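## Task

Put the thin slip sheet down flat on the bottom of the gray crate, then set the finned metal heat sink on top of it with its fins pointing upward. The heat sink is too wide for grip50. Finish by releasing everything, returning every tool you used to the stand slot it came from, and moving the arm well away from the tools. A tool still locked to the arm counts as part of the arm.

## Robot and tools

Robot: one 7-joint arm (Flexiv Rizon4) on a base, ending in a tool changer. Three tools hang in a stand: grip50 (small parallel gripper, 50 mm opening), grip85 (85 mm gripper) and cup (suction cup). Only one tool can be on the changer at a time; tool_id reports grip50, grip85, cup or none.

Frames: the scene frame has its origin on the table surface under the arm base, +z up, +y to the left when facing +x. Result poses (end_effector_position in m, end_effector_quat_wxyz) are of the changer face center in this frame. The face's own z axis points away from the arm. Offsets in mm along face x, y, z: grip50 grip point (0, -25, 180); grip85 grip point (0, 0, 173) when closed, 13 mm closer when fully open; cup rim center (0, 0, 175). Both grippers close along face x.

execute_actions(actions): a list of actions; each action is a list of up to 15 rows, one row per 1/30 s step, the last row repeated to fill 15 steps. A row is one list of 14 numbers, each in [-1, 1], in this order: dx, dy, dz, rx, ry, rz, tool/lock, grip50_position, grip50_force_limit, grip50_speed, grip85_position, grip85_force_limit, grip85_speed, cup_suction. Optionally 7 more numbers in [0, 1] scale each joint's stiffness (joint order as in Joint positions). dx..rz are an offset, in the changer face's own axes, from the face pose measured at the start of that action (not from the previous row); 1.0 = 0.6 m or 180 degrees, and rx, ry, rz form one rotation vector. Each step the command is clipped to 70 mm and 16 degrees from the measured pose, so big offsets take several actions. An empty list just returns state and images.

Tool fields: lock >0 locks, <0 unlocks, 0 keeps the previous command (about 1 s each). Gripper position +1 fully open; grip50 pads meet near -0.65, grip85 near -0.8; -1 closes until blocked (use -1 to grip). Force limit -1 to +1 maps to about 20 N up to 185 N (grip50) or 235 N (grip85). Speed -1 to +1 maps to about 20 to 150 mm/s. cup_suction above 0.01 is on, otherwise off with venting; it persists between actions. Tool commands only work when tool_id names that tool and its readings are numbers, not n/a.

move(target, speed, blocking): target is one 14-number row like above; its pose part is an offset from the last pose shown in a result, in face axes, same scaling. The face follows a straight path lasting 0.5 to 10 s; speed in m/s, 0.002 to 0.5, default 0.25 (turning up to twice that in rad/s). It does not avoid obstacles and can overshoot speed near a straight arm. Faster moves and targets deeper past contact hit harder. The result adds a move: line (done, off_target, moving, held, fault) and limits (paced = clipped pose; held = steps blocked by a check). blocking=false returns after 0.5 s; then use wait or stop before new motions.

wait(seconds): 0 to 10 s, holds the last command. stop(): brakes a running move. zoom_image(camera, region): camera is cam_head_left or cam_head_right (896x504), region [x0, y0, x1, y1] pixels, up to 504x504. read_manual(section): licence texts only. finished_scene(scene): ends the numbered scene irreversibly; only call once the goal is met and stable.

Results: state pose and velocities, joint positions and torques, Hand target (where the controller is heading), tool readings (plate_near, locked, unlocked, in_stand, unlock_refused, gripper position_measured and object_status, cup_suction_measured, cup_part_present), some per-step positions (HELD = row partly blocked), and camera images. "pose unreachable" means the clearance check altered the command. object_status: 0 moving, 1 blocked while opening, 2 blocked while closing (good grip), 3 at target or pads met (can also happen on thin parts). grip50 opening mm = (250 - measured) x 0.202. grip85 counts: 78 = 60 mm, 130 = 40 mm, 180 = 20 mm, 230 = closed. Cup: part_present is 1 at vacuum 0.50 or more; about 0 with suction on means no seal.

Picking a tool: bring the face flat onto the tool plate within about 1 mm and 1 degree, face -y pointing toward the fork's open side. When plate_near is 1, lock +1 and wait for locked = 1. The tool then initializes (readings n/a; grippers close then open fully). Remove it by lifting 10 to 30 mm (about 20), sliding at least 110 mm in face -y out of the fork, then rising. Returning is the same path reversed: when in_stand is 1, hold still, lock -1, wait for unlocked = 1, then back away. Unlocking is refused anywhere but in the stand. Slots are 180 mm apart; fork arms sit 40 to 70 mm either side along face x, 45 mm toward the open side, tops 18 mm below a hung plate's face. Changer is 63 mm wide, with parts reaching 46 mm on -y and 58 mm on +y.

Handling: use the cup on smooth flat areas away from edges (the slip sheet suits it); use grip85 for the heat sink. The cup pulls parts up to 12 mm toward the changer. Release by placing the part, switching suction off, then lifting 15 mm.

Avoid: dropping or knocking anything off the table; hard impacts; forces of 200 N or joint torques at the load limits (waist, shoulder 107; upper arm roll, elbow 55.6; wrist joints 33.9 N m), which freeze the arm for 10 s; long heavy holds that overheat motors (warning at 65 °C, brake at 80 °C). Objects may occasionally be nudged by outside pushes. Quick, smooth motion is preferred.

Each tool is called after ">>>" as a command line: name --argument value for each argument, lists and objects as JSON in quotes; but a table of rows of numbers goes row by row, as --pt "numbers of a row", without its own name.

## Session

I'll start by looking at the scene.

>>> execute_actions --actions '[]'

Scene clock: 0.00 s.
end_effector_position=(+0.4367, -0.0110, +0.3659) locked=0 unlocked=1 plate_near=0 in_stand=0 unlock_refused=0 tool_id=none grip50_position_measured=n/a grip50_object_status=n/a grip85_position_measured=n/a grip85_object_status=n/a cup_suction_measured=n/a cup_part_present=n/a end_effector_quat_wxyz=(+0.002, +1.000, -0.012, -0.000) end_effector_velocity=(-0.000, -0.000, -0.000) end_effector_angular_velocity=(-0.000, +0.000, +0.001)
Joint positions: [ 0.209 -0.106  0.047  2.368 -0.008  0.899  0.264]
Joint velocities: [-0.     0.    -0.     0.    -0.     0.    -0.001]
Joint torques (N m, as the joint torque sensors report them, + toward a larger angle): no reading
Motor temperatures (°C, as the motors report them): [30 31 31 35 35 33 35]
Hand target: +0.437, -0.011, +0.366; +0.002, +1.000, -0.012, -0.000
Joint stiffness scale: [1. 1. 1. 1. 1. 1. 1.]

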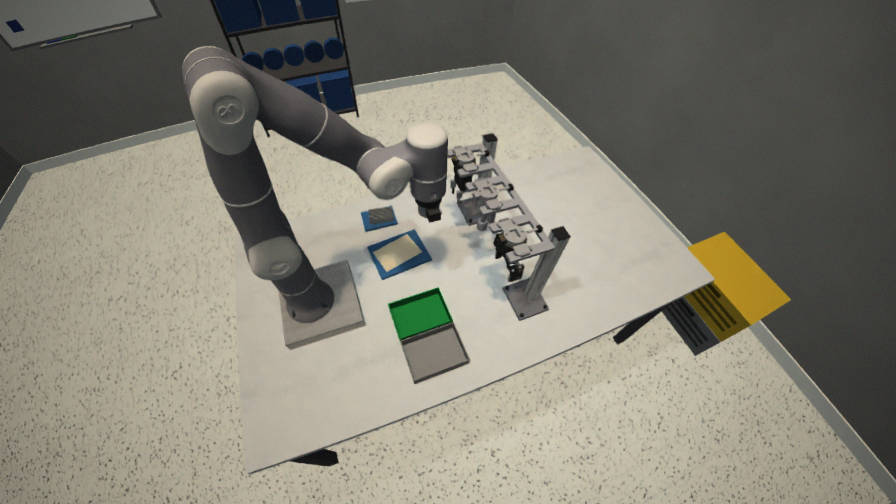

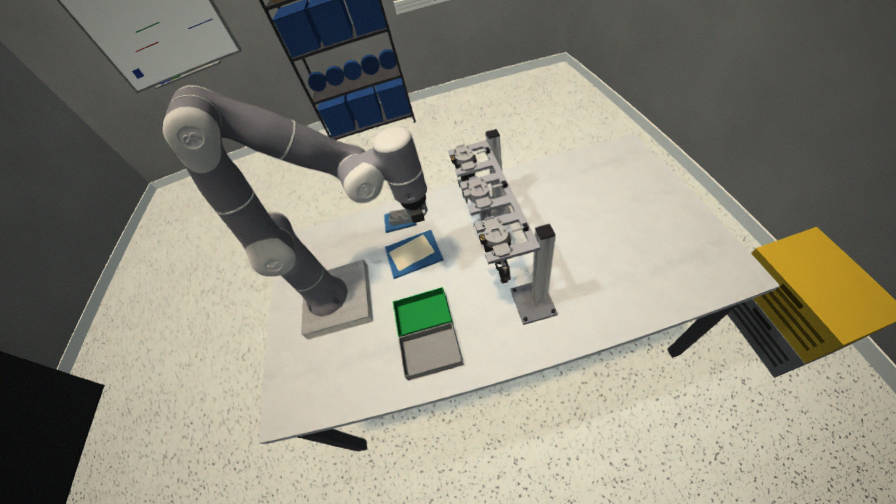

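>>> zoom_image --camera "cam_head_left" --region '[430, 120, 590, 330]'

>>> zoom_image --camera "cam_head_right" --region '[430, 120, 590, 330]'

>>> zoom_image --camera "cam_head_left" --region '[340, 190, 490, 390]'

>>> zoom_image --camera "cam_head_right" --region '[360, 190, 490, 390]'

Region (430, 120, 590, 330) of cam_head_left's 896x504 image, scaled by 2.400, with more detail than that image has; it fills the left 384 columns of this view, and the rest is white.

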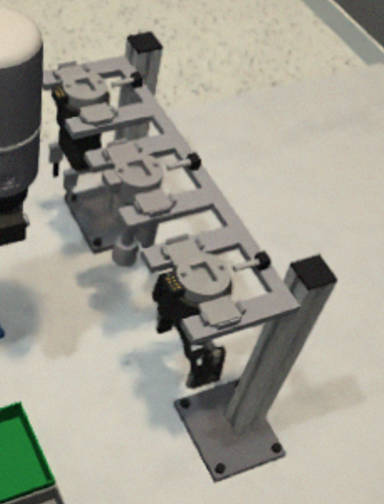

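Region (430, 120, 590, 330) of cam_head_right's 896x504 image, scaled by 2.400, with more detail than that image has; it fills the left 384 columns of this view, and the rest is white.

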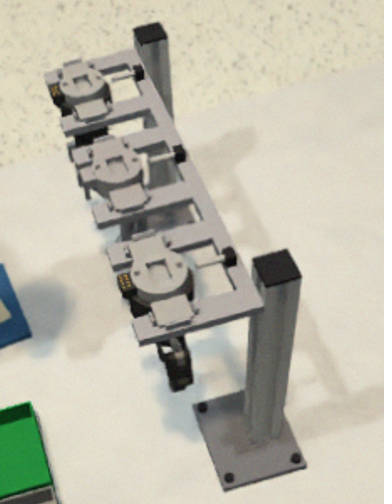

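Region (340, 190, 490, 390) of cam_head_left's 896x504 image, scaled by 2.520, with more detail than that image has; it fills the left 378 columns of this view, and the rest is white.

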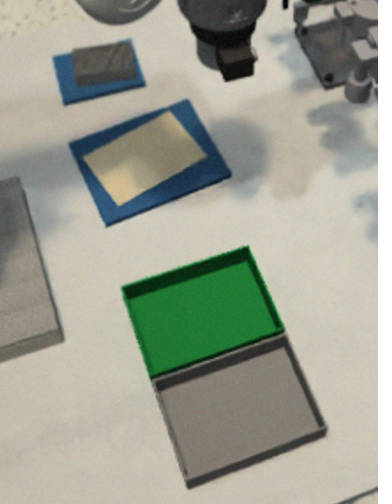

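Region (360, 190, 490, 390) of cam_head_right's 896x504 image, scaled by 2.520, with more detail than that image has; it fills the left 328 columns of this view, and the rest is white.

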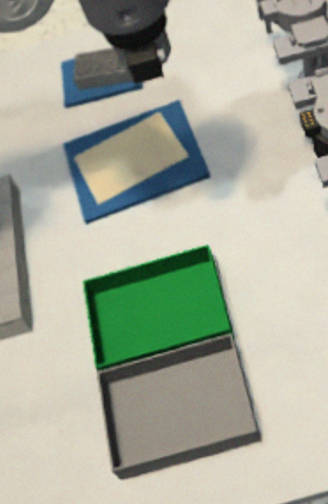

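>>> zoom_image --camera "cam_head_left" --region '[440, 130, 530, 220]'

>>> zoom_image --camera "cam_head_right" --region '[440, 130, 530, 220]'

>>> zoom_image --camera "cam_head_left" --region '[480, 200, 570, 290]'

>>> zoom_image --camera "cam_head_right" --region '[465, 200, 555, 290]'

Region (440, 130, 530, 220) of cam_head_left's 896x504 image, scaled by 5.600, with more detail than that image has.

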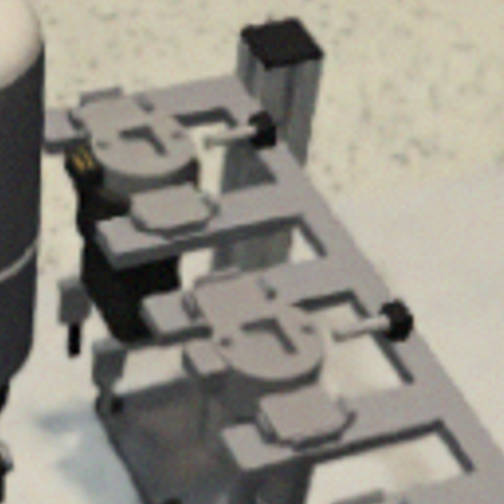

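Region (440, 130, 530, 220) of cam_head_right's 896x504 image, scaled by 5.600, with more detail than that image has.

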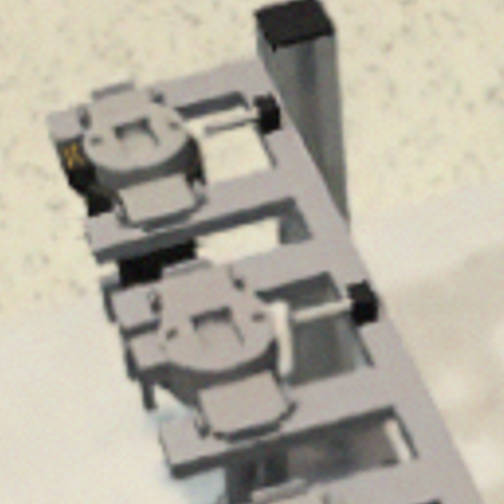

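Region (480, 200, 570, 290) of cam_head_left's 896x504 image, scaled by 5.600, with more detail than that image has.

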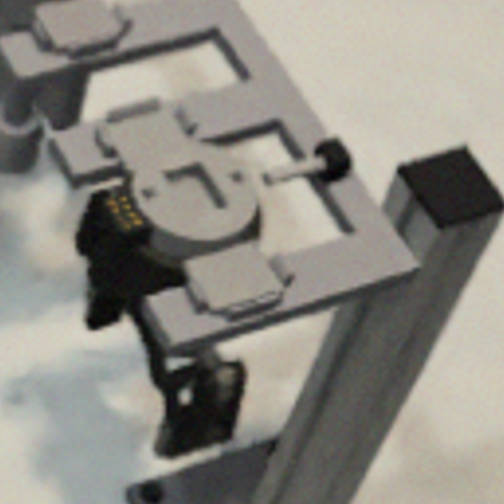

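Region (465, 200, 555, 290) of cam_head_right's 896x504 image, scaled by 5.600, with more detail than that image has.

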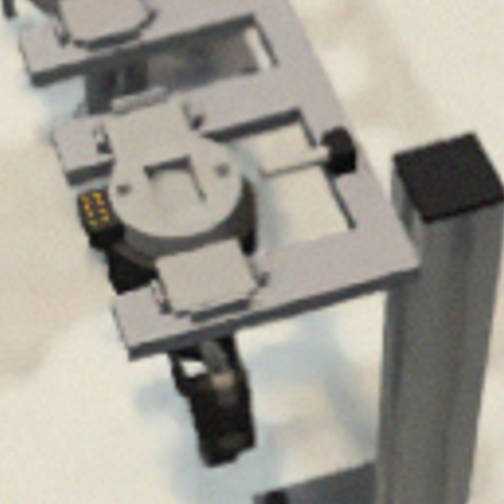

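>>> zoom_image --camera "cam_head_left" --region '[350, 195, 410, 240]'

>>> zoom_image --camera "cam_head_left" --region '[355, 220, 445, 290]'

>>> zoom_image --camera "cam_head_right" --region '[370, 200, 460, 290]'

>>> zoom_image --camera "cam_head_left" --region '[385, 310, 485, 390]'

>>> zoom_image --camera "cam_head_right" --region '[385, 310, 485, 390]'

Region (350, 195, 410, 240) of cam_head_left's 896x504 image, scaled by 8.400, with more detail than that image has; it fills the top 378 rows of this view, and the rest is white.

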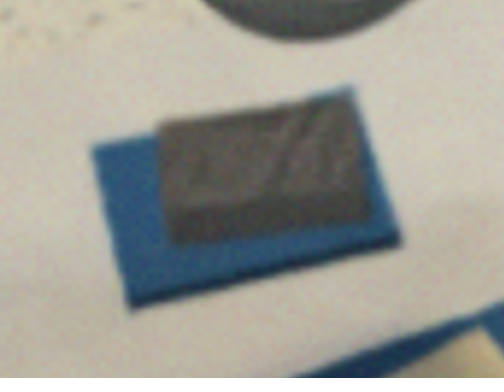

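Region (355, 220, 445, 290) of cam_head_left's 896x504 image, scaled by 5.600, with more detail than that image has.

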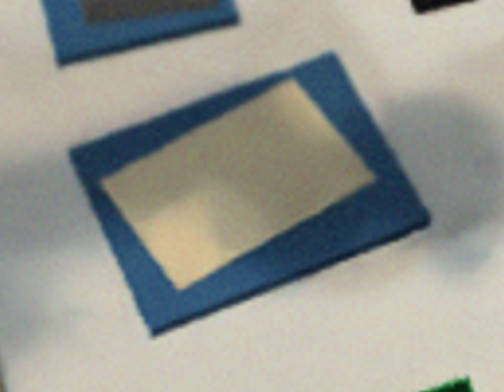

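Region (370, 200, 460, 290) of cam_head_right's 896x504 image, scaled by 5.600, with more detail than that image has.

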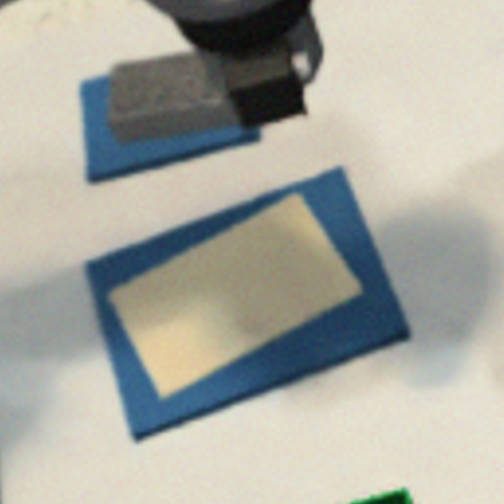

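Region (385, 310, 485, 390) of cam_head_left's 896x504 image, scaled by 5.040, with more detail than that image has; it fills the top 403 rows of this view, and the rest is white.

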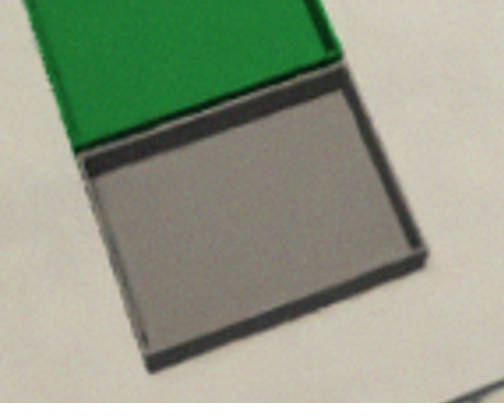

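Region (385, 310, 485, 390) of cam_head_right's 896x504 image, scaled by 5.040, with more detail than that image has; it fills the top 403 rows of this view, and the rest is white.

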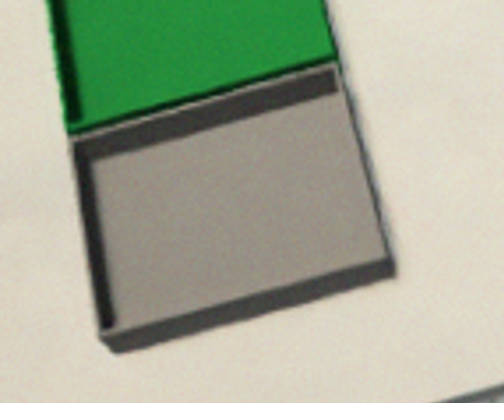

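>>> zoom_image --camera "cam_head_left" --region '[390, 150, 470, 230]'

>>> zoom_image --camera "cam_head_right" --region '[370, 150, 450, 230]'

Region (390, 150, 470, 230) of cam_head_left's 896x504 image, scaled by 6.300, with more detail than that image has.

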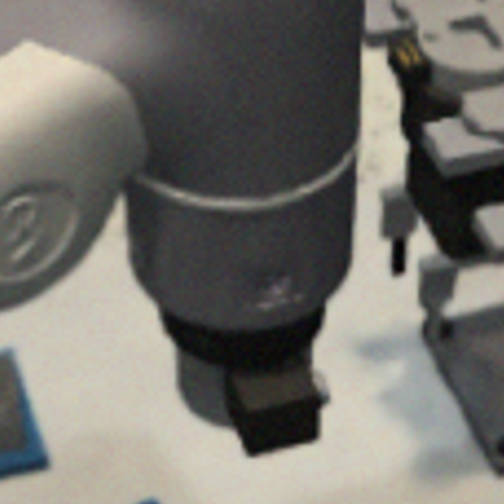

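Region (370, 150, 450, 230) of cam_head_right's 896x504 image, scaled by 6.300, with more detail than that image has.

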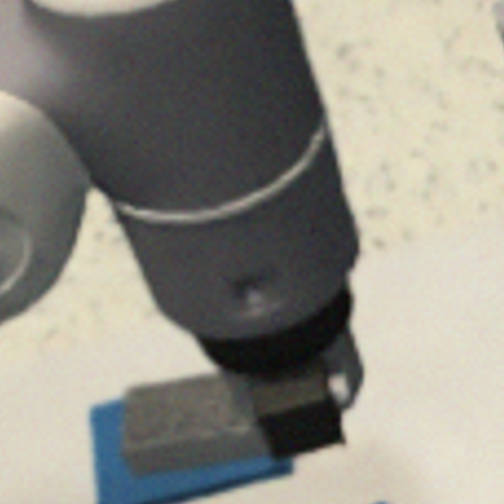

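>>> move --target '[0.3221, -0.0055, -0.1483, 0, 0, -0.5, 0, 1, 0, 0, 1, 0, 0, 0]' --speed 0.4

Scene clock: 9.03 s.
end_effector_position=(+0.6298, -0.0123, +0.4558) locked=0 unlocked=1 plate_near=0 in_stand=0 unlock_refused=0 tool_id=none grip50_position_measured=n/a grip50_object_status=n/a grip85_position_measured=n/a grip85_object_status=n/a cup_suction_measured=n/a cup_part_present=n/a end_effector_quat_wxyz=(+0.002, +0.716, +0.698, -0.002) end_effector_velocity=(+0.000, +0.000, +0.000) end_effector_angular_velocity=(+0.000, +0.001, +0.002)
Joint positions: [ 0.09  -0.391  0.107  1.69  -0.047  0.504 -1.357]
Joint velocities: [-0.    -0.     0.    -0.001  0.    -0.001 -0.002]
Joint torques (N m, as the joint torque sensors report them, + toward a larger angle): [ -1.76  47.07   2.27 -29.49  -3.98   3.31  -0.88]
Motor temperatures (°C, as the motors report them): [30 31 31 36 35 33 35]
Hand target: +0.630, -0.012, +0.456; +0.001, +0.716, +0.699, -0.002
Off the commanded pose: 0.001 m, 0 deg.
Joint stiffness scale: [1. 1. 1. 1. 1. 1. 1.]
move: done

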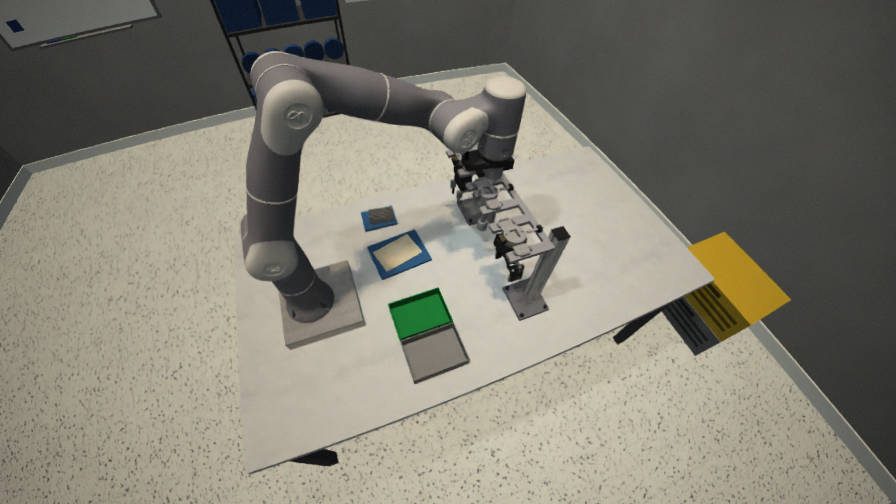

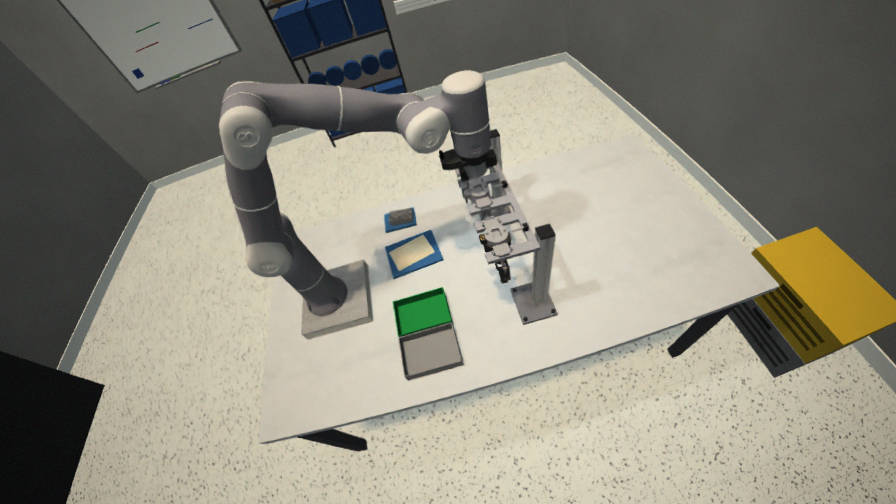

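>>> zoom_image --camera "cam_head_left" --region '[450, 140, 530, 220]'

>>> zoom_image --camera "cam_head_right" --region '[435, 140, 515, 220]'

Region (450, 140, 530, 220) of cam_head_left's 896x504 image, scaled by 6.300, with more detail than that image has.

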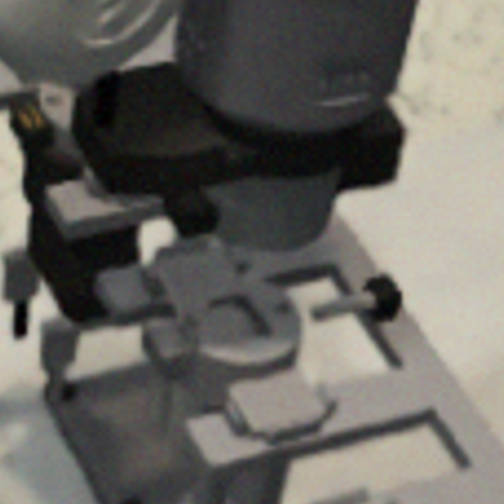

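Region (435, 140, 515, 220) of cam_head_right's 896x504 image, scaled by 6.300, with more detail than that image has.

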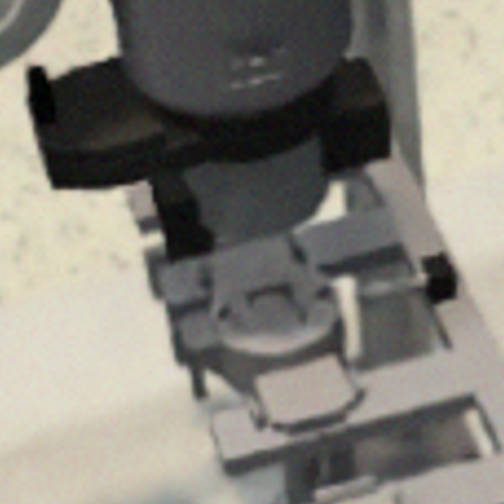

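>>> move --target '[0.02785, 0.00798, 0.0845, 0, 0.0013, 0, 0, 1, 0, 0, 1, 0, 0, 0]' --speed 0.1

>>> zoom_image --camera "cam_head_left" --region '[450, 150, 530, 230]'

>>> zoom_image --camera "cam_head_right" --region '[440, 150, 520, 230]'

Scene clock: 11.73 s.
end_effector_position=(+0.6352, +0.0040, +0.4050) locked=0 unlocked=1 plate_near=0 in_stand=0 unlock_refused=0 tool_id=none grip50_position_measured=n/a grip50_object_status=n/a grip85_position_measured=n/a grip85_object_status=n/a cup_suction_measured=n/a cup_part_present=n/a end_effector_quat_wxyz=(-0.000, +0.716, +0.698, -0.000) end_effector_velocity=(+0.000, +0.000, -0.000) end_effector_angular_velocity=(+0.000, -0.001, +0.001)
Joint positions: [ 0.113 -0.464  0.107  1.728 -0.054  0.616 -1.328]
Joint velocities: [ 0.    -0.     0.     0.     0.     0.001 -0.001]
Joint torques (N m, as the joint torque sensors report them, + toward a larger angle): [  1.57  49.     0.94 -28.03  -4.64   5.1    1.21]
Motor temperatures (°C, as the motors report them): [30 32 31 37 35 33 35]
Hand target: +0.635, +0.004, +0.405; +0.000, +0.716, +0.698, -0.000
Off the commanded pose: 0.000 m, 0 deg.
Joint stiffness scale: [1. 1. 1. 1. 1. 1. 1.]
move: done

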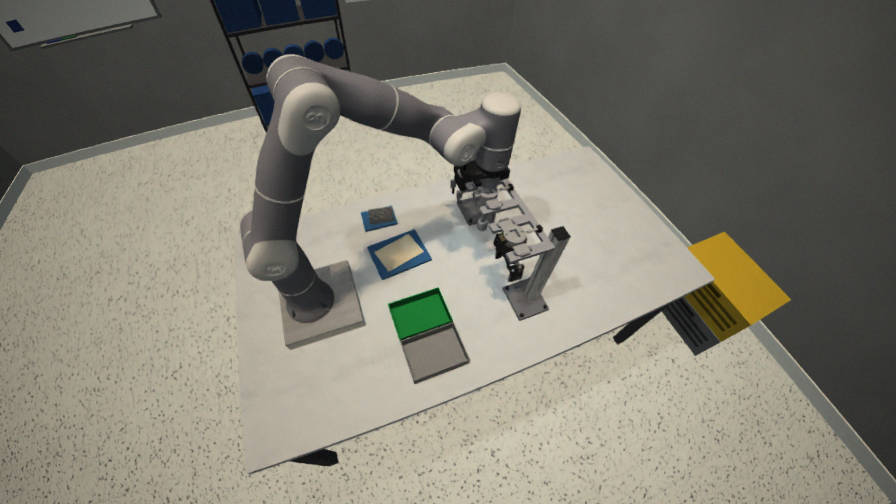

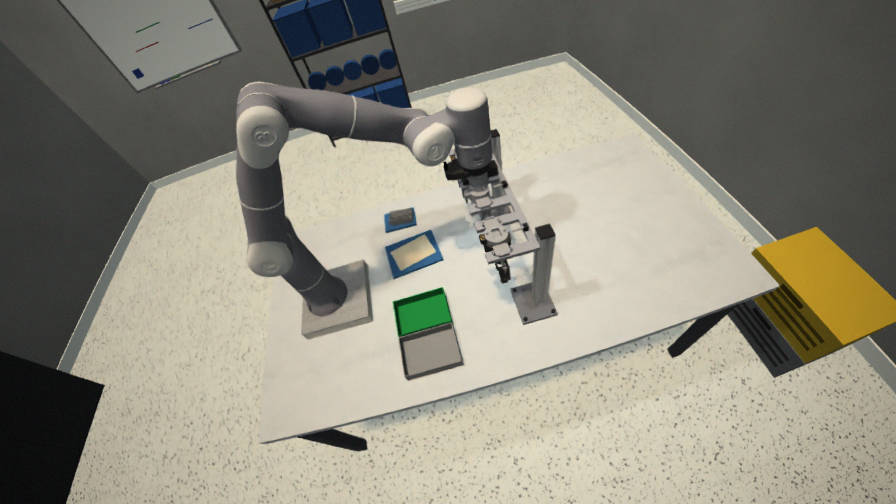

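Region (450, 150, 530, 230) of cam_head_left's 896x504 image, scaled by 6.300, with more detail than that image has.

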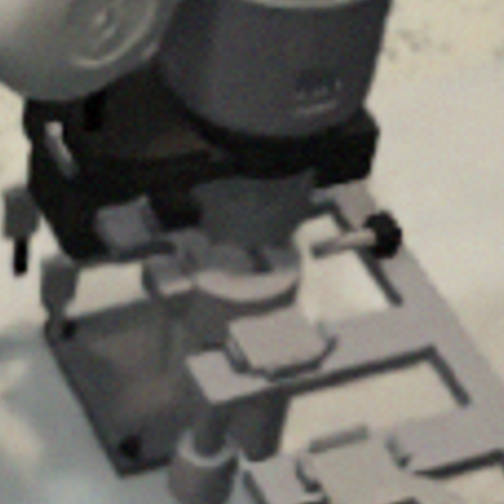

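Region (440, 150, 520, 230) of cam_head_right's 896x504 image, scaled by 6.300, with more detail than that image has.

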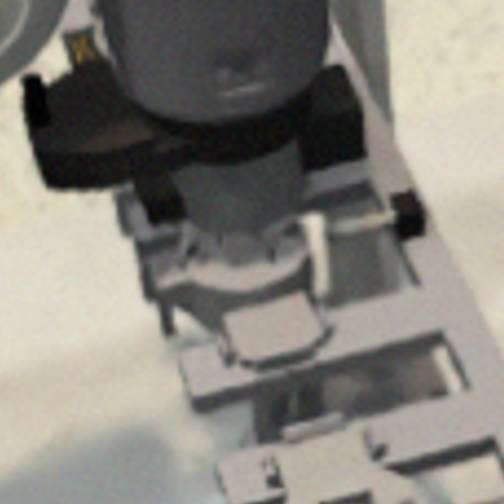

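>>> move --target '[0.0, -0.0025, 0.03, 0, 0, 0, 0, 1, 0, 0, 1, 0, 0, 0]' --speed 0.04

>>> zoom_image --camera "cam_head_left" --region '[460, 165, 520, 215]'

>>> zoom_image --camera "cam_head_right" --region '[450, 165, 510, 215]'

Scene clock: 13.37 s.
end_effector_position=(+0.6354, +0.0043, +0.3920) locked=0 unlocked=1 plate_near=0 in_stand=0 unlock_refused=0 tool_id=none grip50_position_measured=n/a grip50_object_status=n/a grip85_position_measured=n/a grip85_object_status=n/a cup_suction_measured=n/a cup_part_present=n/a end_effector_quat_wxyz=(+0.003, +0.715, +0.699, +0.003) end_effector_velocity=(-0.000, +0.000, -0.000) end_effector_angular_velocity=(-0.000, -0.001, +0.001)
Joint positions: [ 0.115 -0.48   0.105  1.747 -0.059  0.66  -1.326]
Joint velocities: [ 0.     0.     0.001  0.001 -0.001  0.002  0.   ]
Joint torques (N m, as the joint torque sensors report them, + toward a larger angle): [ -0.71  20.39   1.39 -12.97  -1.97   2.74   1.3 ]
Motor temperatures (°C, as the motors report them): [30 32 31 37 35 33 35]
Hand target: +0.634, +0.004, +0.387; -0.000, +0.716, +0.698, -0.000
Off the commanded pose: 0.005 m, 1 deg.
Joint stiffness scale: [1. 1. 1. 1. 1. 1. 1.]
move: off_target

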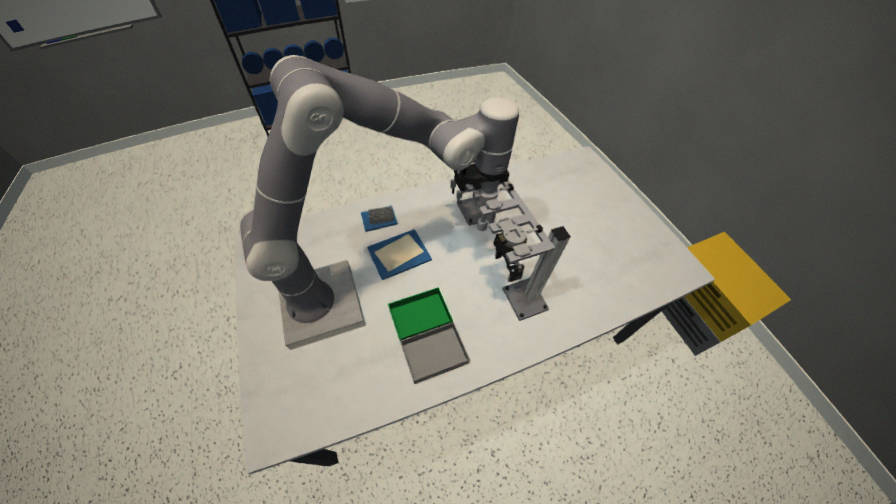

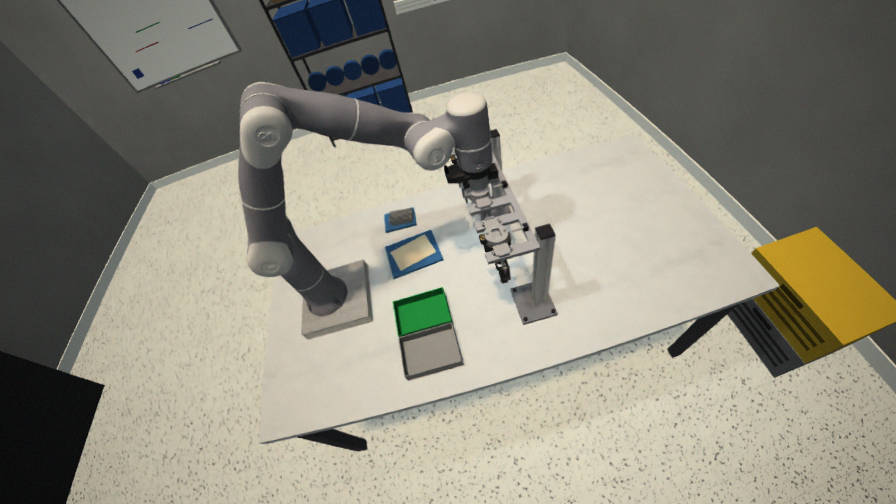

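Region (460, 165, 520, 215) of cam_head_left's 896x504 image, scaled by 8.400, with more detail than that image has.

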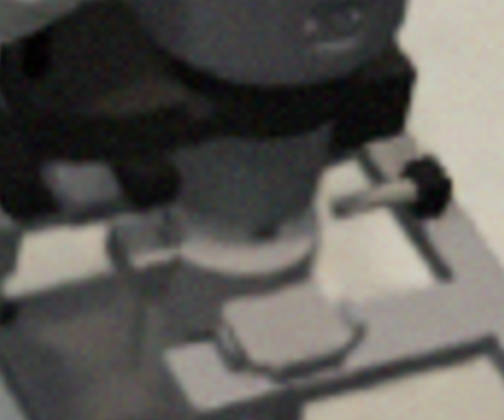

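Region (450, 165, 510, 215) of cam_head_right's 896x504 image, scaled by 8.400, with more detail than that image has.

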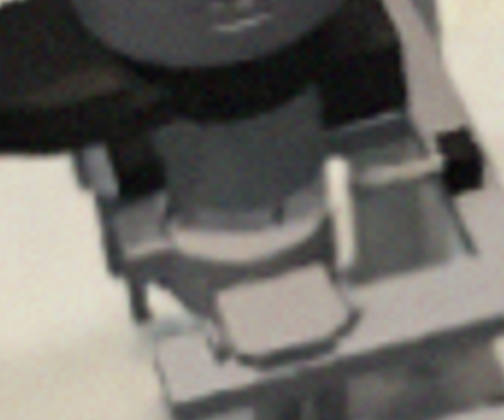

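>>> move --target '[-0.019, -0.0052, -0.005, 0.0027, 0, 0, 0, 1, 0, 0, 1, 0, 0, 0]' --speed 0.03

>>> zoom_image --camera "cam_head_left" --region '[460, 165, 520, 215]'

>>> zoom_image --camera "cam_head_right" --region '[450, 165, 510, 215]'

Scene clock: 14.90 s.
end_effector_position=(+0.6322, -0.0069, +0.3950) locked=0 unlocked=1 plate_near=0 in_stand=0 unlock_refused=0 tool_id=none grip50_position_measured=n/a grip50_object_status=n/a grip85_position_measured=n/a grip85_object_status=n/a cup_suction_measured=n/a cup_part_present=n/a end_effector_quat_wxyz=(+0.000, +0.715, +0.699, +0.001) end_effector_velocity=(-0.000, -0.001, +0.000) end_effector_angular_velocity=(-0.000, +0.001, -0.000)
Joint positions: [ 0.098 -0.47   0.105  1.749 -0.055  0.645 -1.345]
Joint velocities: [-0.001  0.    -0.    -0.     0.    -0.001 -0.001]
Joint torques (N m, as the joint torque sensors report them, + toward a larger angle): [ -1.86  49.41   2.45 -26.82  -3.6    3.33  -0.73]
Motor temperatures (°C, as the motors report them): [30 32 31 37 35 33 35]
Hand target: +0.632, -0.007, +0.395; +0.000, +0.715, +0.699, +0.000
Off the commanded pose: 0.000 m, 0 deg.
Joint stiffness scale: [1. 1. 1. 1. 1. 1. 1.]
move: done

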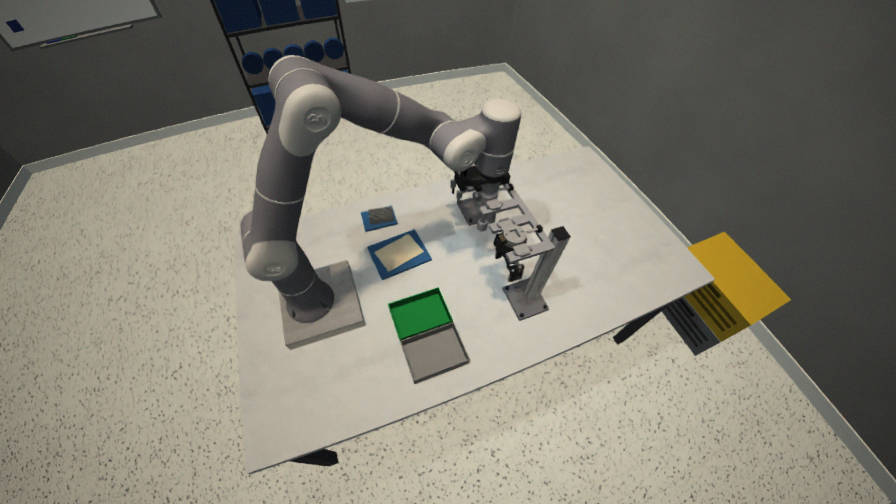

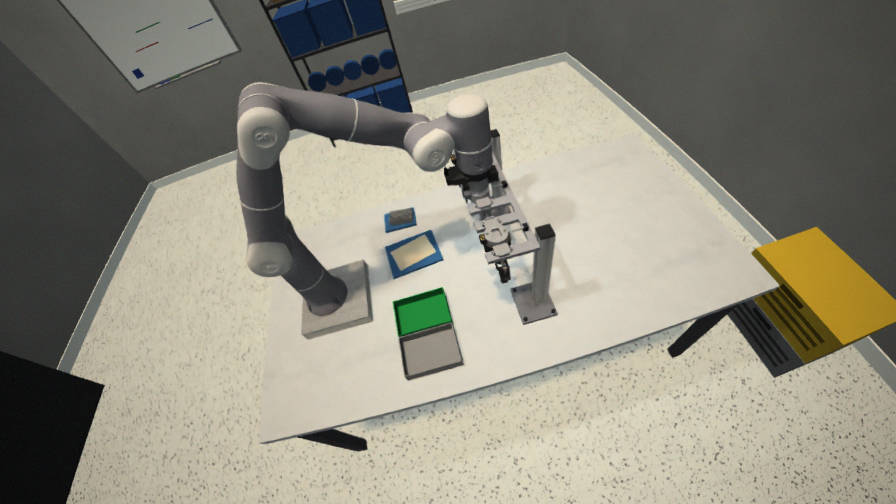

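Region (460, 165, 520, 215) of cam_head_left's 896x504 image, scaled by 8.400, with more detail than that image has.

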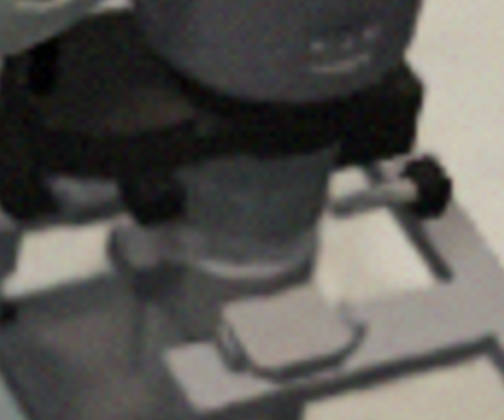

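Region (450, 165, 510, 215) of cam_head_right's 896x504 image, scaled by 8.400, with more detail than that image has.

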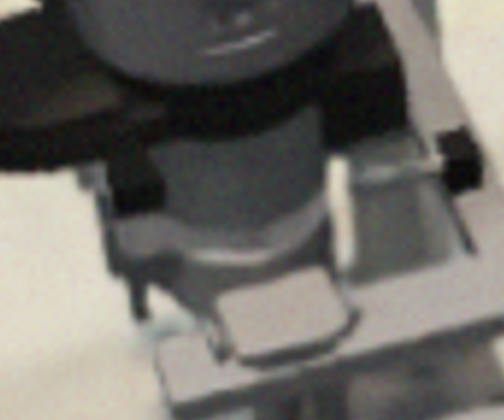

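>>> execute_actions --actions '[[[0,0,0.0008,0,0,0,0,1,0,0,1,0,0,0],[0,0,0.0017,0,0,0,0,1,0,0,1,0,0,0],[0,0,0.0025,0,0,0,0,1,0,0,1,0,0,0],[0,0,0.0033,0,0,0,0,1,0,0,1,0,0,0],[0,0,0.0042,0,0,0,0,1,0,0,1,0,0,0],[0,0,0.005,0,0,0,0,1,0,0,1,0,0,0],[0,0,0.0058,0,0,0,0,1,0,0,1,0,0,0],[0,0,0.0067,0,0,0,0,1,0,0,1,0,0,0],[0,0,0.0075,0,0,0,0,1,0,0,1,0,0,0],[0,0,0.0083,0,0,0,0,1,0,0,1,0,0,0]]]'

Scene clock: 16.03 s.
end_effector_position=(+0.6327, -0.0069, +0.3915) locked=0 unlocked=1 plate_near=0 in_stand=0 unlock_refused=0 tool_id=none grip50_position_measured=n/a grip50_object_status=n/a grip85_position_measured=n/a grip85_object_status=n/a cup_suction_measured=n/a cup_part_present=n/a end_effector_quat_wxyz=(+0.001, +0.715, +0.699, +0.002) end_effector_velocity=(-0.000, +0.000, -0.000) end_effector_angular_velocity=(+0.000, -0.001, -0.000)
Joint positions: [ 0.099 -0.476  0.104  1.752 -0.056  0.657 -1.345]
Joint velocities: [-0.    -0.     0.     0.001 -0.     0.001  0.001]
Joint torques (N m, as the joint torque sensors report them, + toward a larger angle): [  0.92  41.53   1.39 -22.01  -3.67   4.07   1.09]
Motor temperatures (°C, as the motors report them): [30 32 31 37 35 33 35]
Hand target: +0.632, -0.007, +0.390; +0.000, +0.715, +0.699, +0.001
Off the commanded pose: 0.002 m, 0 deg.
Joint stiffness scale: [1. 1. 1. 1. 1. 1. 1.]
Step readings (end_effector_position):
0: (+0.6321, -0.0069, +0.3950)
1: (+0.6321, -0.0069, +0.3949)
2: (+0.6321, -0.0069, +0.3947)
4: (+0.6321, -0.0069, +0.3938)
8: (+0.6321, -0.0069, +0.3918)
15: end_effector_position above

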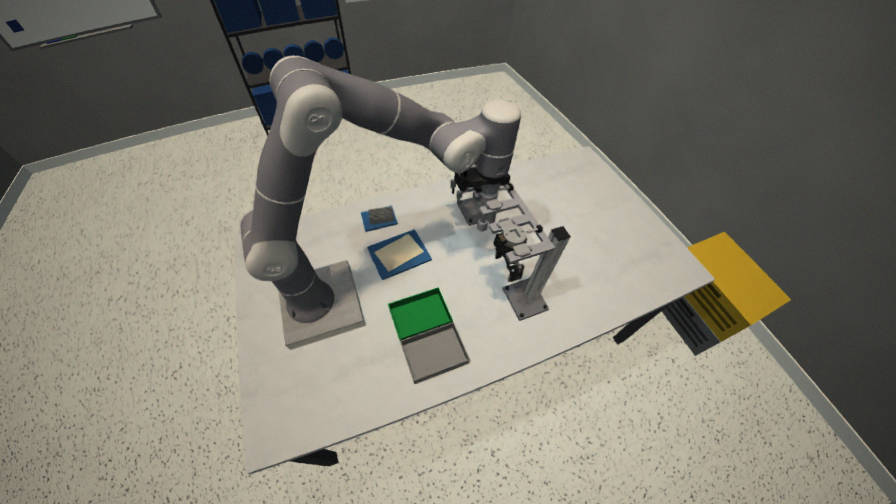

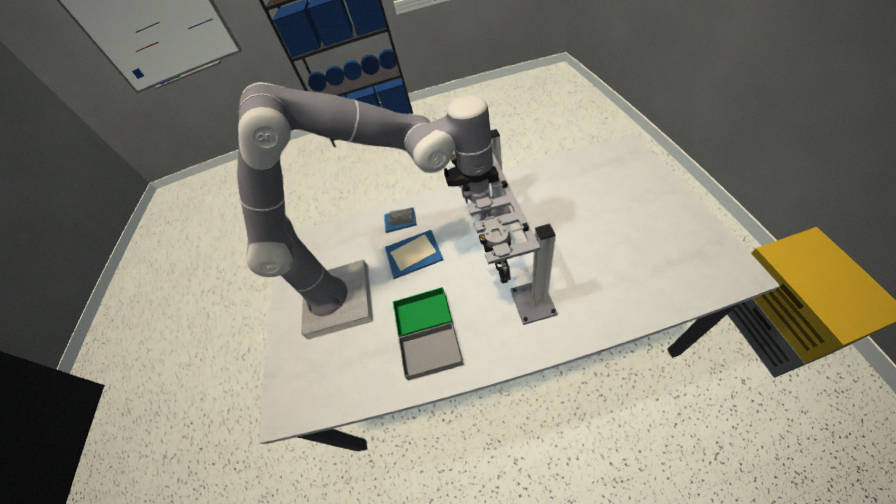

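>>> zoom_image --camera "cam_head_left" --region '[470, 175, 510, 205]'

>>> zoom_image --camera "cam_head_right" --region '[460, 172, 500, 202]'

Region (470, 175, 510, 205) of cam_head_left's 896x504 image, scaled by 12.600, with more detail than that image has; it fills the top 378 rows of this view, and the rest is white.

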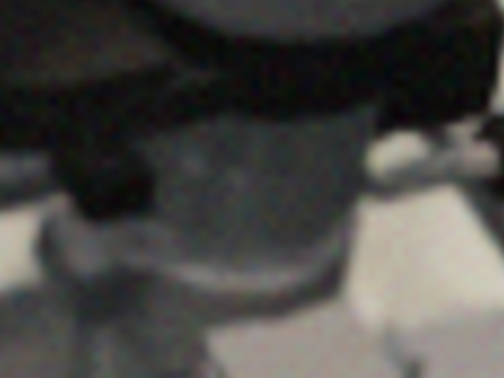

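Region (460, 172, 500, 202) of cam_head_right's 896x504 image, scaled by 12.600, with more detail than that image has; it fills the top 378 rows of this view, and the rest is white.

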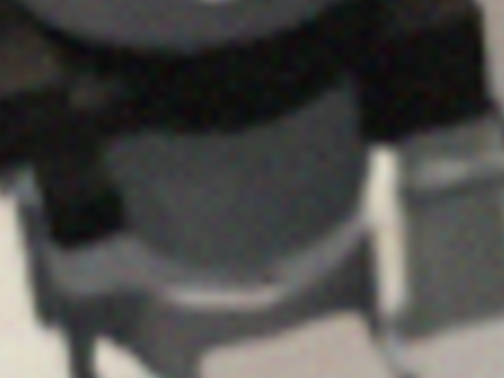

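>>> execute_actions --actions '[[[-0.0006,0,0.0025,0.0014,0,0,0,1,0,0,1,0,0,0],[-0.0012,0,0.0025,0.0014,0,0,0,1,0,0,1,0,0,0],[-0.0017,-0.0005,0.0025,0.0014,0,0,0,1,0,0,1,0,0,0],[-0.0017,-0.001,0.0025,0.0014,0,0,0,1,0,0,1,0,0,0],[-0.0017,-0.0015,0.0025,0.0014,0,0,0,1,0,0,1,0,0,0],[-0.0017,-0.002,0.0025,0.0014,0,0,0,1,0,0,1,0,0,0],[-0.0017,-0.0025,0.0025,0.0014,0,0,0,1,0,0,1,0,0,0],[-0.0017,-0.003,0.0025,0.0014,0,0,0,1,0,0,1,0,0,0],[-0.0017,-0.0035,0.0025,0.0014,0,0,0,1,0,0,1,0,0,0],[-0.0017,-0.004,0.0025,0.0014,0,0,0,1,0,0,1,0,0,0],[-0.0017,-0.0045,0.0025,0.0014,0,0,0,1,0,0,1,0,0,0],[-0.0017,-0.005,0.0025,0.0014,0,0,0,1,0,0,1,0,0,0],[-0.0017,-0.0055,0.0025,0.0014,0,0,0,1,0,0,1,0,0,0],[-0.0017,-0.006,0.0025,0.0014,0,0,0,1,0,0,1,0,0,0],[-0.0017,-0.0065,0.0025,0.0014,0,0,0,1,0,0,1,0,0,0]]]'

Scene clock: 17.73 s.
end_effector_position=(+0.6293, -0.0078, +0.3899) locked=0 unlocked=1 plate_near=0 in_stand=0 unlock_refused=0 tool_id=none grip50_position_measured=n/a grip50_object_status=n/a grip85_position_measured=n/a grip85_object_status=n/a cup_suction_measured=n/a cup_part_present=n/a end_effector_quat_wxyz=(-0.000, +0.715, +0.699, -0.000) end_effector_velocity=(-0.009, -0.000, -0.000) end_effector_angular_velocity=(+0.000, +0.000, +0.002)
Joint positions: [ 0.097 -0.472  0.105  1.762 -0.055  0.657 -1.347]
Joint velocities: [-0.     0.019  0.001  0.03   0.001  0.012 -0.001]
Joint torques (N m, as the joint torque sensors report them, + toward a larger angle): [ -1.21  48.93   2.58 -26.66  -3.57   5.09   0.42]
Motor temperatures (°C, as the motors report them): [30 32 31 37 35 33 35]
Hand target: +0.629, -0.008, +0.390; -0.000, +0.715, +0.699, +0.000
Off the commanded pose: 0.000 m, 0 deg.
Joint stiffness scale: [1. 1. 1. 1. 1. 1. 1.]
Step readings (end_effector_position):
0: (+0.6327, -0.0069, +0.3915)
1: (+0.6329, -0.0069, +0.3915)
2: (+0.6332, -0.0070, +0.3915)
4: (+0.6331, -0.0074, +0.3914)
8: (+0.6314, -0.0078, +0.3899)
15: end_effector_position above

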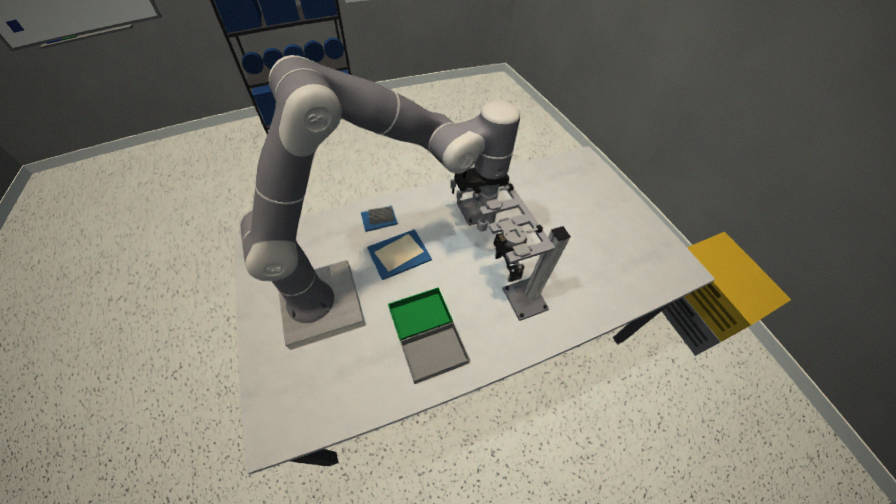

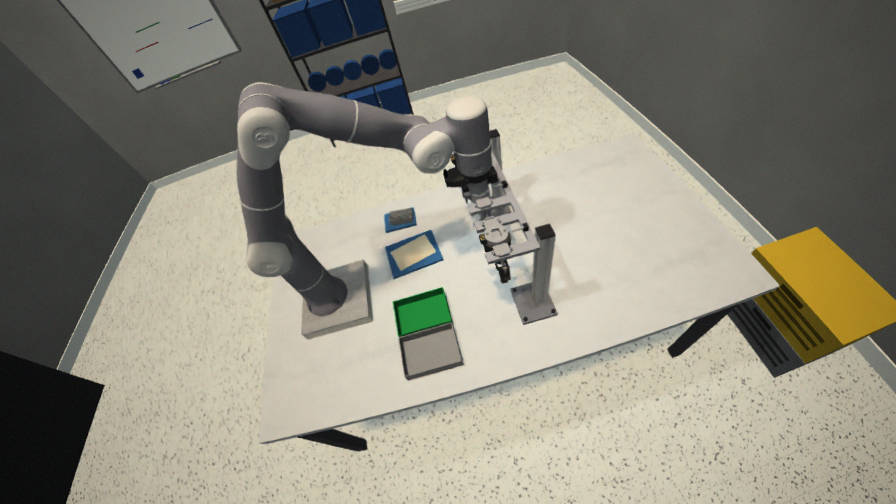

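>>> execute_actions --actions '[[[0,0.0005,0.0007,0,0,0,0,1,0,0,1,0,0,0],[0,0.001,0.0014,0,0,0,0,1,0,0,1,0,0,0],[0,0.001,0.0021,0,0,0,0,1,0,0,1,0,0,0],[0,0.001,0.0028,0,0,0,0,1,0,0,1,0,0,0],[0,0.001,0.0035,0,0,0,0,1,0,0,1,0,0,0],[0,0.001,0.0042,0,0,0,0,1,0,0,1,0,0,0],[0,0.001,0.0049,0,0,0,0,1,0,0,1,0,0,0],[0,0.001,0.0056,0,0,0,0,1,0,0,1,0,0,0],[0,0.001,0.0063,0,0,0,0,1,0,0,1,0,0,0],[0,0.001,0.007,0,0,0,0,1,0,0,1,0,0,0]]]'

Scene clock: 18.87 s.
end_effector_position=(+0.6299, -0.0078, +0.3858) locked=0 unlocked=1 plate_near=0 in_stand=0 unlock_refused=0 tool_id=none grip50_position_measured=n/a grip50_object_status=n/a grip85_position_measured=n/a grip85_object_status=n/a cup_suction_measured=n/a cup_part_present=n/a end_effector_quat_wxyz=(-0.001, +0.715, +0.699, -0.000) end_effector_velocity=(+0.000, -0.000, -0.000) end_effector_angular_velocity=(-0.001, -0.001, +0.001)
Joint positions: [ 0.097 -0.479  0.104  1.763 -0.055  0.666 -1.347]
Joint velocities: [ 0.    -0.001 -0.    -0.    -0.001  0.001 -0.001]
Joint torques (N m, as the joint torque sensors report them, + toward a larger angle): [  1.19  48.64   0.95 -26.38  -4.44   5.12   0.88]
Motor temperatures (°C, as the motors report them): [30 32 31 37 35 33 35]
Hand target: +0.630, -0.008, +0.386; -0.000, +0.715, +0.699, -0.000
Off the commanded pose: 0.000 m, 0 deg.
Joint stiffness scale: [1. 1. 1. 1. 1. 1. 1.]
Step readings (end_effector_position):
0: (+0.6288, -0.0078, +0.3899)
1: (+0.6290, -0.0078, +0.3898)
2: (+0.6293, -0.0077, +0.3896)
4: (+0.6296, -0.0078, +0.3888)
8: (+0.6298, -0.0078, +0.3873)
15: end_effector_position above

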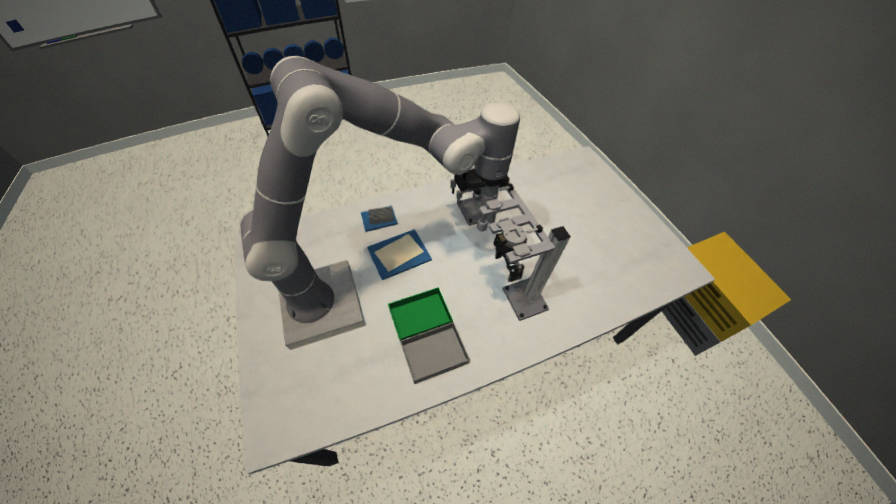

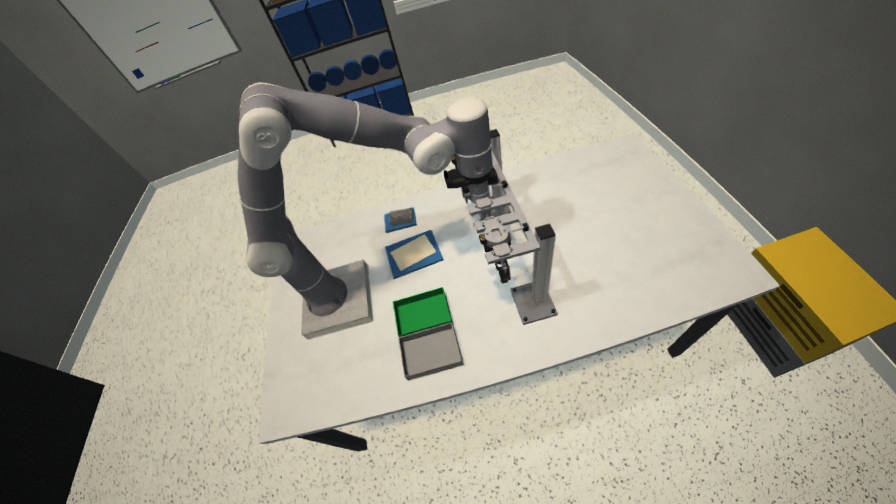

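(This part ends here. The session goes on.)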